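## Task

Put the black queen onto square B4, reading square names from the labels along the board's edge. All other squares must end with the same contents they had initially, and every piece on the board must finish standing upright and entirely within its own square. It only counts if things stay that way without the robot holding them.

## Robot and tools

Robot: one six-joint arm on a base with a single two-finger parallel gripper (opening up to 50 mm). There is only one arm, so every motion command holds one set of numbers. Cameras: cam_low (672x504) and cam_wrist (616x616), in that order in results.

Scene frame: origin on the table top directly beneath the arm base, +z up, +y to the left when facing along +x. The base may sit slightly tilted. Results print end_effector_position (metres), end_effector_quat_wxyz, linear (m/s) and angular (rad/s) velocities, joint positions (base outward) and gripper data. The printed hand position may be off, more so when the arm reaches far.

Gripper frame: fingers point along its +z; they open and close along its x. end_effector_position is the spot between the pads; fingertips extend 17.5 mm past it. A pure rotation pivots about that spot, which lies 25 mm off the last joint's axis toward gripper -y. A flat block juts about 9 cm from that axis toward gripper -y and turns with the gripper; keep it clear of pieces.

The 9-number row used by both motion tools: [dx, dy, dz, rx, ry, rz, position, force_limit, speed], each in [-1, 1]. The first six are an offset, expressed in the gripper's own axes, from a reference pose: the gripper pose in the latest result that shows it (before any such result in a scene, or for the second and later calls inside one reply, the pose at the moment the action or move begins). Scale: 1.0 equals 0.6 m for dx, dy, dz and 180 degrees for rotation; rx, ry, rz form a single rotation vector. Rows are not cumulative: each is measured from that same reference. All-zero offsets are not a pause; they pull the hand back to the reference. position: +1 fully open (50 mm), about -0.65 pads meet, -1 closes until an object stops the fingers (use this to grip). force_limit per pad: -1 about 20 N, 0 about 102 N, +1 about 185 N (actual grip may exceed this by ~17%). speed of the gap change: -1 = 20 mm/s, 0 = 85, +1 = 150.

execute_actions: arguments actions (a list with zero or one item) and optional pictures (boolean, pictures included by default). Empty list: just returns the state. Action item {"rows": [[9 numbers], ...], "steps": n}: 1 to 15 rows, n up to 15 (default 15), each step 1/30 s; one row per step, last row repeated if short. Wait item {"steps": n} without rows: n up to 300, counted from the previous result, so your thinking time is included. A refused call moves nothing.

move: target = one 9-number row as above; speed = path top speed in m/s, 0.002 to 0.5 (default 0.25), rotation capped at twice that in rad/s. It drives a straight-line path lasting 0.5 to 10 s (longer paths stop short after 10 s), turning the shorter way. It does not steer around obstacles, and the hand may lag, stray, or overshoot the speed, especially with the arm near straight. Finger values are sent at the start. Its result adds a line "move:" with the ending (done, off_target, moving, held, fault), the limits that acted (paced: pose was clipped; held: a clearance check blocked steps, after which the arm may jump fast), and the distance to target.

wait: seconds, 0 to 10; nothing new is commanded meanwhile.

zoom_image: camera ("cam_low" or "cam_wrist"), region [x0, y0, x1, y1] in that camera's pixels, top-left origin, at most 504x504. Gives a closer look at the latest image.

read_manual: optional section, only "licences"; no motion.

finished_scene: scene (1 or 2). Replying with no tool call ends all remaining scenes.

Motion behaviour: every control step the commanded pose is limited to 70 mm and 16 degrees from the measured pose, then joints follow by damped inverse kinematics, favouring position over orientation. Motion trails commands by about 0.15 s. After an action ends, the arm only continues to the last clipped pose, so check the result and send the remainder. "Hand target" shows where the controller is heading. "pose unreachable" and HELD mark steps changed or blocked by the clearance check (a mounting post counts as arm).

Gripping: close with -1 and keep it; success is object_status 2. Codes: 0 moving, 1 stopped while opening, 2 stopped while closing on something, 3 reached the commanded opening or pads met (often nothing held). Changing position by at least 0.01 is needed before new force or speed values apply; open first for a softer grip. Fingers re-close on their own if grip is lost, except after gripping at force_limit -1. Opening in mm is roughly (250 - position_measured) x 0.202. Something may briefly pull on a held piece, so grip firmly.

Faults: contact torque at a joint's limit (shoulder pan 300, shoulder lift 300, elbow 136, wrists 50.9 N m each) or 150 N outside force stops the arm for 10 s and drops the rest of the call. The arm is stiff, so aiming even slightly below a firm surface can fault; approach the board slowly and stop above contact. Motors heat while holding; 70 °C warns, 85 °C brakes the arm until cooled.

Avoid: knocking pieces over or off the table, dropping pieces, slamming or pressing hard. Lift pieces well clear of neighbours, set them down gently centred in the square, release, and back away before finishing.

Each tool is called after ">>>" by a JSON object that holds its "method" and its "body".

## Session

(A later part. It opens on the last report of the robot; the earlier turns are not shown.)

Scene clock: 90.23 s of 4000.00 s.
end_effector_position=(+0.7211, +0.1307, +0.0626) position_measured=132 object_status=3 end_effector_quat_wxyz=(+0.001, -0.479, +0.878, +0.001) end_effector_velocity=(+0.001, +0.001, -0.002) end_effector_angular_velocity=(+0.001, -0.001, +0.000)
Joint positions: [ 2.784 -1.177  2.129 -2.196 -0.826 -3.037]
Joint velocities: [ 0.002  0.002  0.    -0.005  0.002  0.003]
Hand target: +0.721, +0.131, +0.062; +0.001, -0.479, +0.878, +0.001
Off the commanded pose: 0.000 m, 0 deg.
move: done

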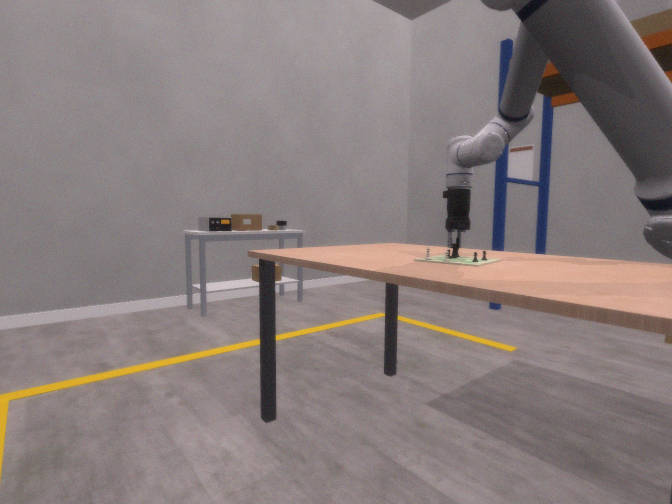

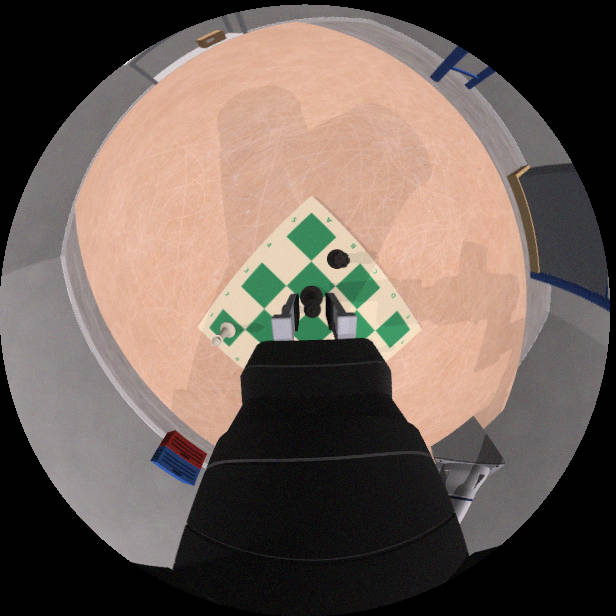

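>>> {"method": "move", "body": {"target": [0, 0, 0, 0, 0, 0, -1, 0.3, -0.6]}}

>>> {"method": "move", "body": {"target": [0, 0, -0.0045, 0, 0, 0, -1, 0.3, -0.6], "speed": 0.02}}

>>> {"method": "move", "body": {"target": [0, -0.02, 0, 0, 0, 0, -1, 0.3, -0.6], "speed": 0.04}}

>>> {"method": "move", "body": {"target": [0, 0, 0.004, 0, 0, 0, -1, 0.3, -0.6], "speed": 0.01}}

>>> {"method": "move", "body": {"target": [0, 0, 0, 0, 0, 0, 0.14, 0.3, -0.6]}}

>>> {"method": "move", "body": {"target": [0, 0, -0.09, 0, 0, 0, 0.14, 0.3, -0.6], "speed": 0.15}}

>>> {"method": "zoom_image", "body": {"camera": "cam_wrist", "region": [240, 230, 384, 350]}}

>>> {"method": "zoom_image", "body": {"camera": "cam_low", "region": [410, 205, 500, 270]}}

Scene clock: 97.80 s of 4000.00 s.
end_effector_position=(+0.7211, +0.1308, +0.0625) position_measured=194 object_status=2 end_effector_quat_wxyz=(+0.001, -0.479, +0.878, +0.001) end_effector_velocity=(+0.001, -0.001, +0.001) end_effector_angular_velocity=(+0.000, -0.002, -0.001)
Joint positions: [ 2.784 -1.177  2.129 -2.196 -0.826 -3.037]
Joint velocities: [-0.002 -0.    -0.     0.     0.     0.   ]
Hand target: +0.721, +0.131, +0.063; +0.001, -0.479, +0.878, +0.001
Off the commanded pose: 0.000 m, 0 deg.
After step 90, 3.87 s passed at rest.
move: done

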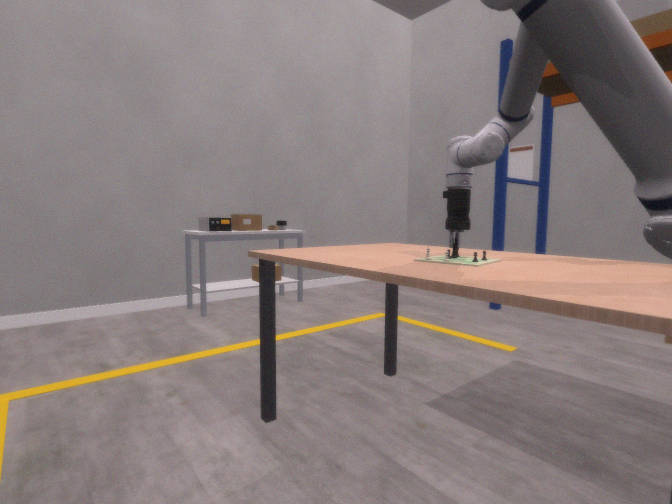

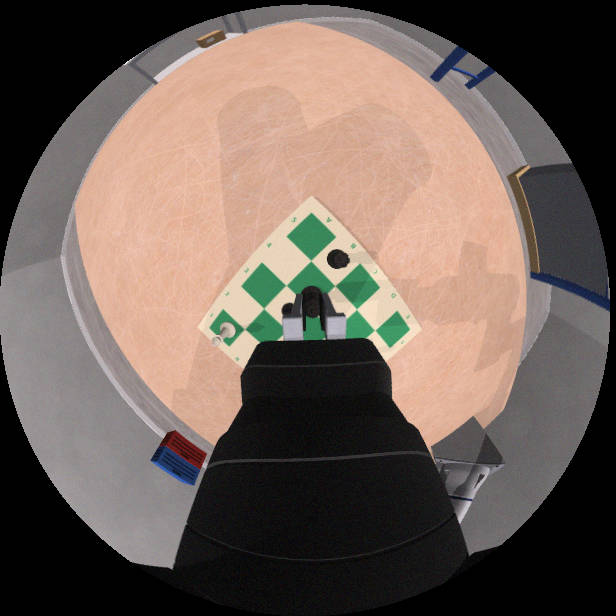

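Scene clock: 98.50 s of 4000.00 s.
end_effector_position=(+0.7211, +0.1307, +0.0652) position_measured=194 object_status=2 end_effector_quat_wxyz=(+0.001, -0.479, +0.878, +0.001) end_effector_velocity=(-0.002, -0.000, -0.001) end_effector_angular_velocity=(+0.002, +0.002, -0.002)
Joint positions: [ 2.782 -1.18   2.128 -2.189 -0.826 -3.04 ]
Joint velocities: [-0.     0.     0.002  0.002  0.001 -0.001]
Hand target: +0.721, +0.131, +0.065; +0.001, -0.479, +0.878, +0.001
Off the commanded pose: 0.000 m, 0 deg.
move: done

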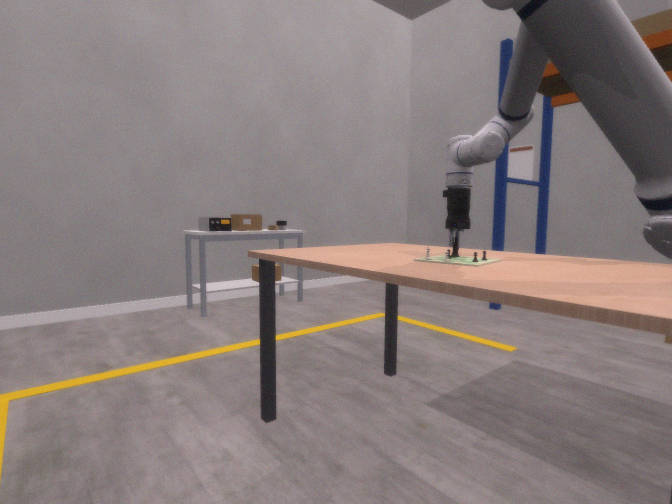

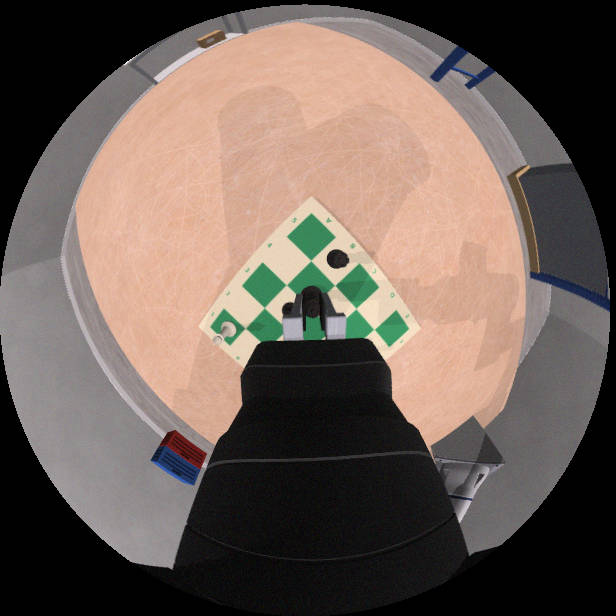

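Scene clock: 99.27 s of 4000.00 s.
end_effector_position=(+0.7310, +0.1243, +0.0652) position_measured=194 object_status=2 end_effector_quat_wxyz=(+0.001, -0.479, +0.878, +0.001) end_effector_velocity=(+0.001, +0.000, -0.001) end_effector_angular_velocity=(-0.000, +0.001, +0.002)
Joint positions: [ 2.781 -1.162  2.109 -2.188 -0.827 -3.042]
Joint velocities: [ 0.002  0.002 -0.003  0.     0.    -0.   ]
Hand target: +0.731, +0.124, +0.065; +0.001, -0.479, +0.878, +0.001
Off the commanded pose: 0.000 m, 0 deg.
move: done

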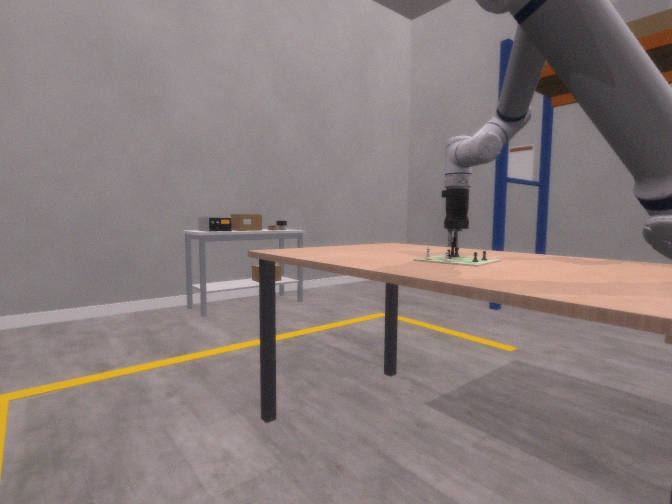

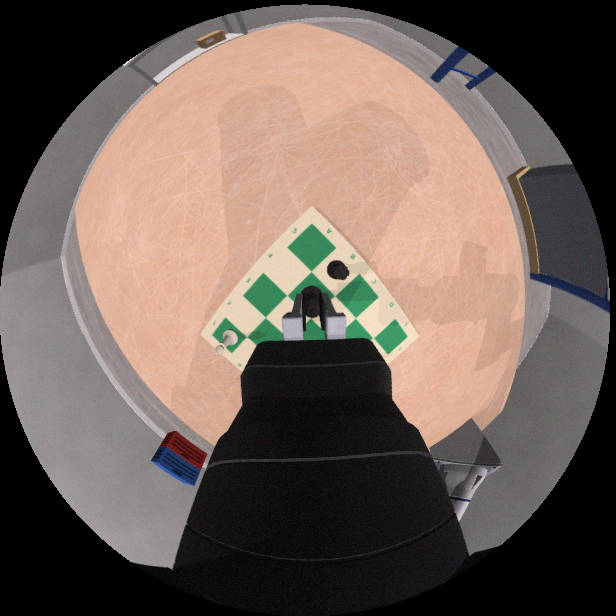

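Scene clock: 99.97 s of 4000.00 s.
end_effector_position=(+0.7310, +0.1243, +0.0628) position_measured=194 object_status=2 end_effector_quat_wxyz=(+0.001, -0.479, +0.878, +0.001) end_effector_velocity=(-0.001, -0.002, -0.001) end_effector_angular_velocity=(+0.000, +0.001, -0.003)
Joint positions: [ 2.783 -1.159  2.11  -2.194 -0.826 -3.039]
Joint velocities: [-0.     0.002  0.001 -0.002 -0.001  0.001]
Hand target: +0.731, +0.124, +0.063; +0.001, -0.479, +0.878, +0.001
Off the commanded pose: 0.000 m, 0 deg.
move: done

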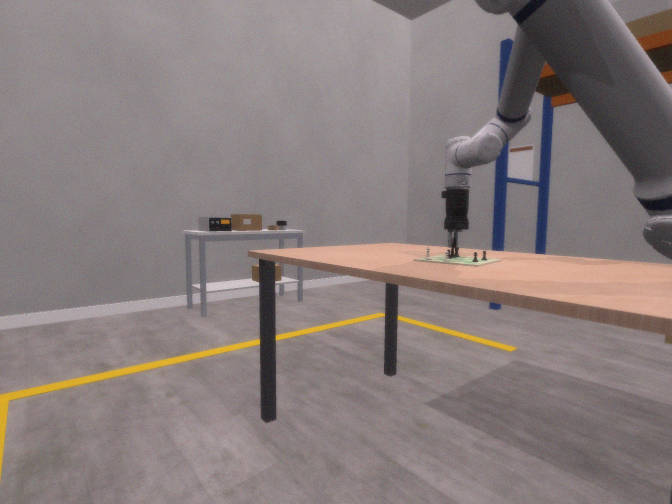

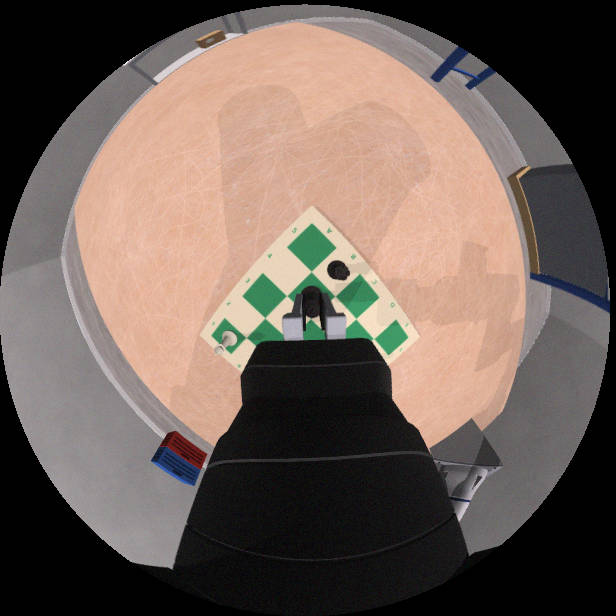

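Scene clock: 100.50 s of 4000.00 s.
end_effector_position=(+0.7310, +0.1243, +0.0628) position_measured=132 object_status=3 end_effector_quat_wxyz=(+0.001, -0.479, +0.878, +0.001) end_effector_velocity=(-0.000, -0.001, -0.000) end_effector_angular_velocity=(-0.001, +0.001, -0.000)
Joint positions: [ 2.783 -1.159  2.11  -2.194 -0.826 -3.039]
Joint velocities: [ 0.     0.001 -0.     0.    -0.002 -0.   ]
Hand target: +0.731, +0.124, +0.063; +0.001, -0.479, +0.878, +0.001
Off the commanded pose: 0.000 m, 0 deg.
move: done

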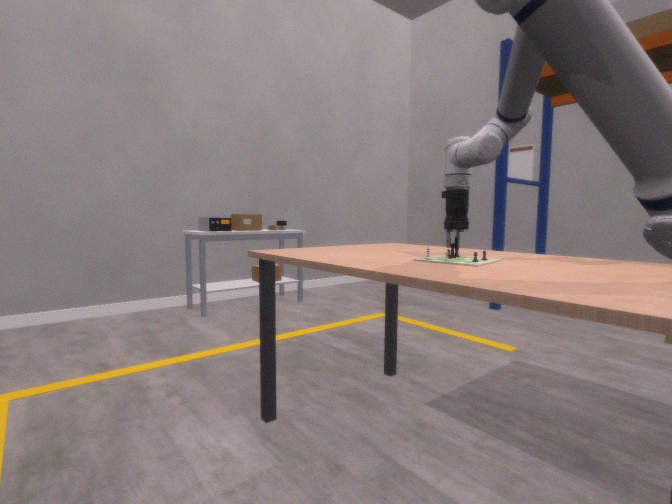

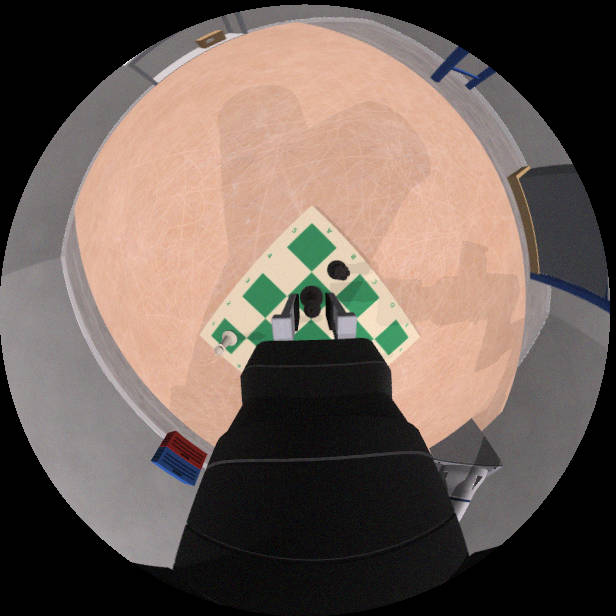

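Scene clock: 101.40 s of 4000.00 s.
end_effector_position=(+0.7309, +0.1242, +0.1167) position_measured=132 object_status=3 end_effector_quat_wxyz=(+0.001, -0.479, +0.878, +0.001) end_effector_velocity=(+0.001, +0.001, +0.003) end_effector_angular_velocity=(-0.003, -0.001, +0.002)
Joint positions: [ 2.731 -1.215  2.082 -2.065 -0.844 -3.105]
Joint velocities: [-0.002 -0.004 -0.003  0.005 -0.003 -0.002]
Hand target: +0.731, +0.124, +0.117; +0.001, -0.479, +0.878, +0.001
Off the commanded pose: 0.000 m, 0 deg.
move: done

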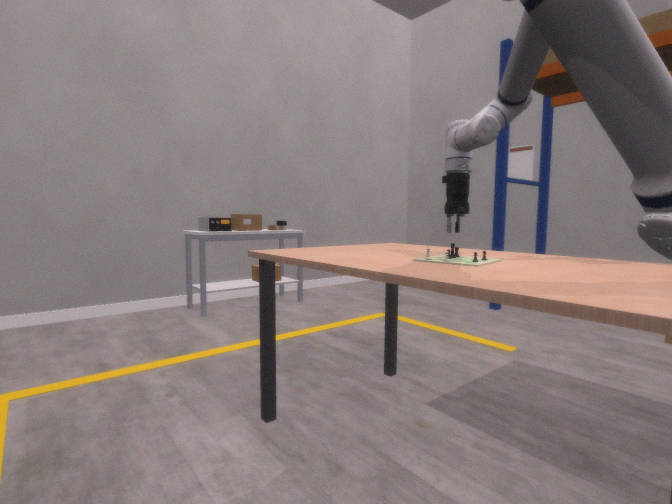

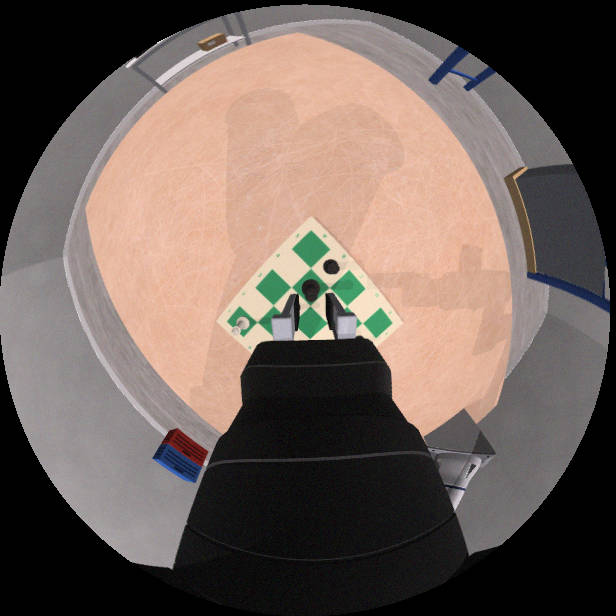

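Region (240, 230, 384, 350) of cam_wrist's 616x616 image, scaled by 3.500, with more detail than that image has.

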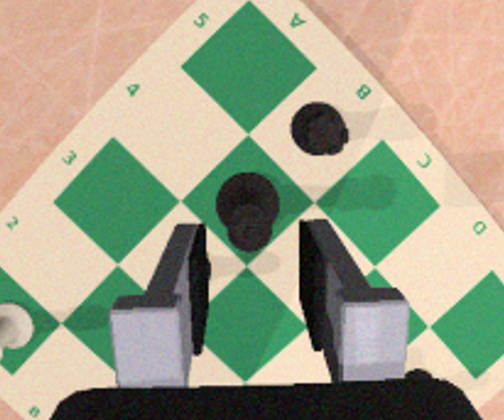

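Region (410, 205, 500, 270) of cam_low's 672x504 image, scaled by 5.600, with more detail than that image has.

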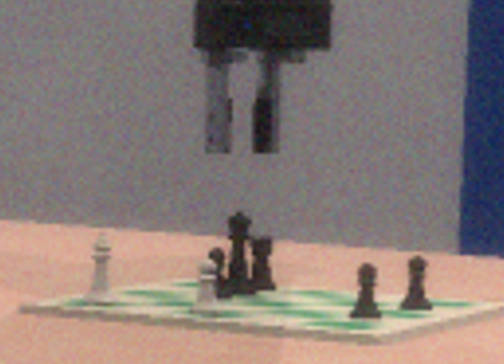

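The queen is centred on B4 and all the pieces are upright.

>>> {"method": "finished_scene", "body": {"scene": 2}}

The scene is finished: the task was done.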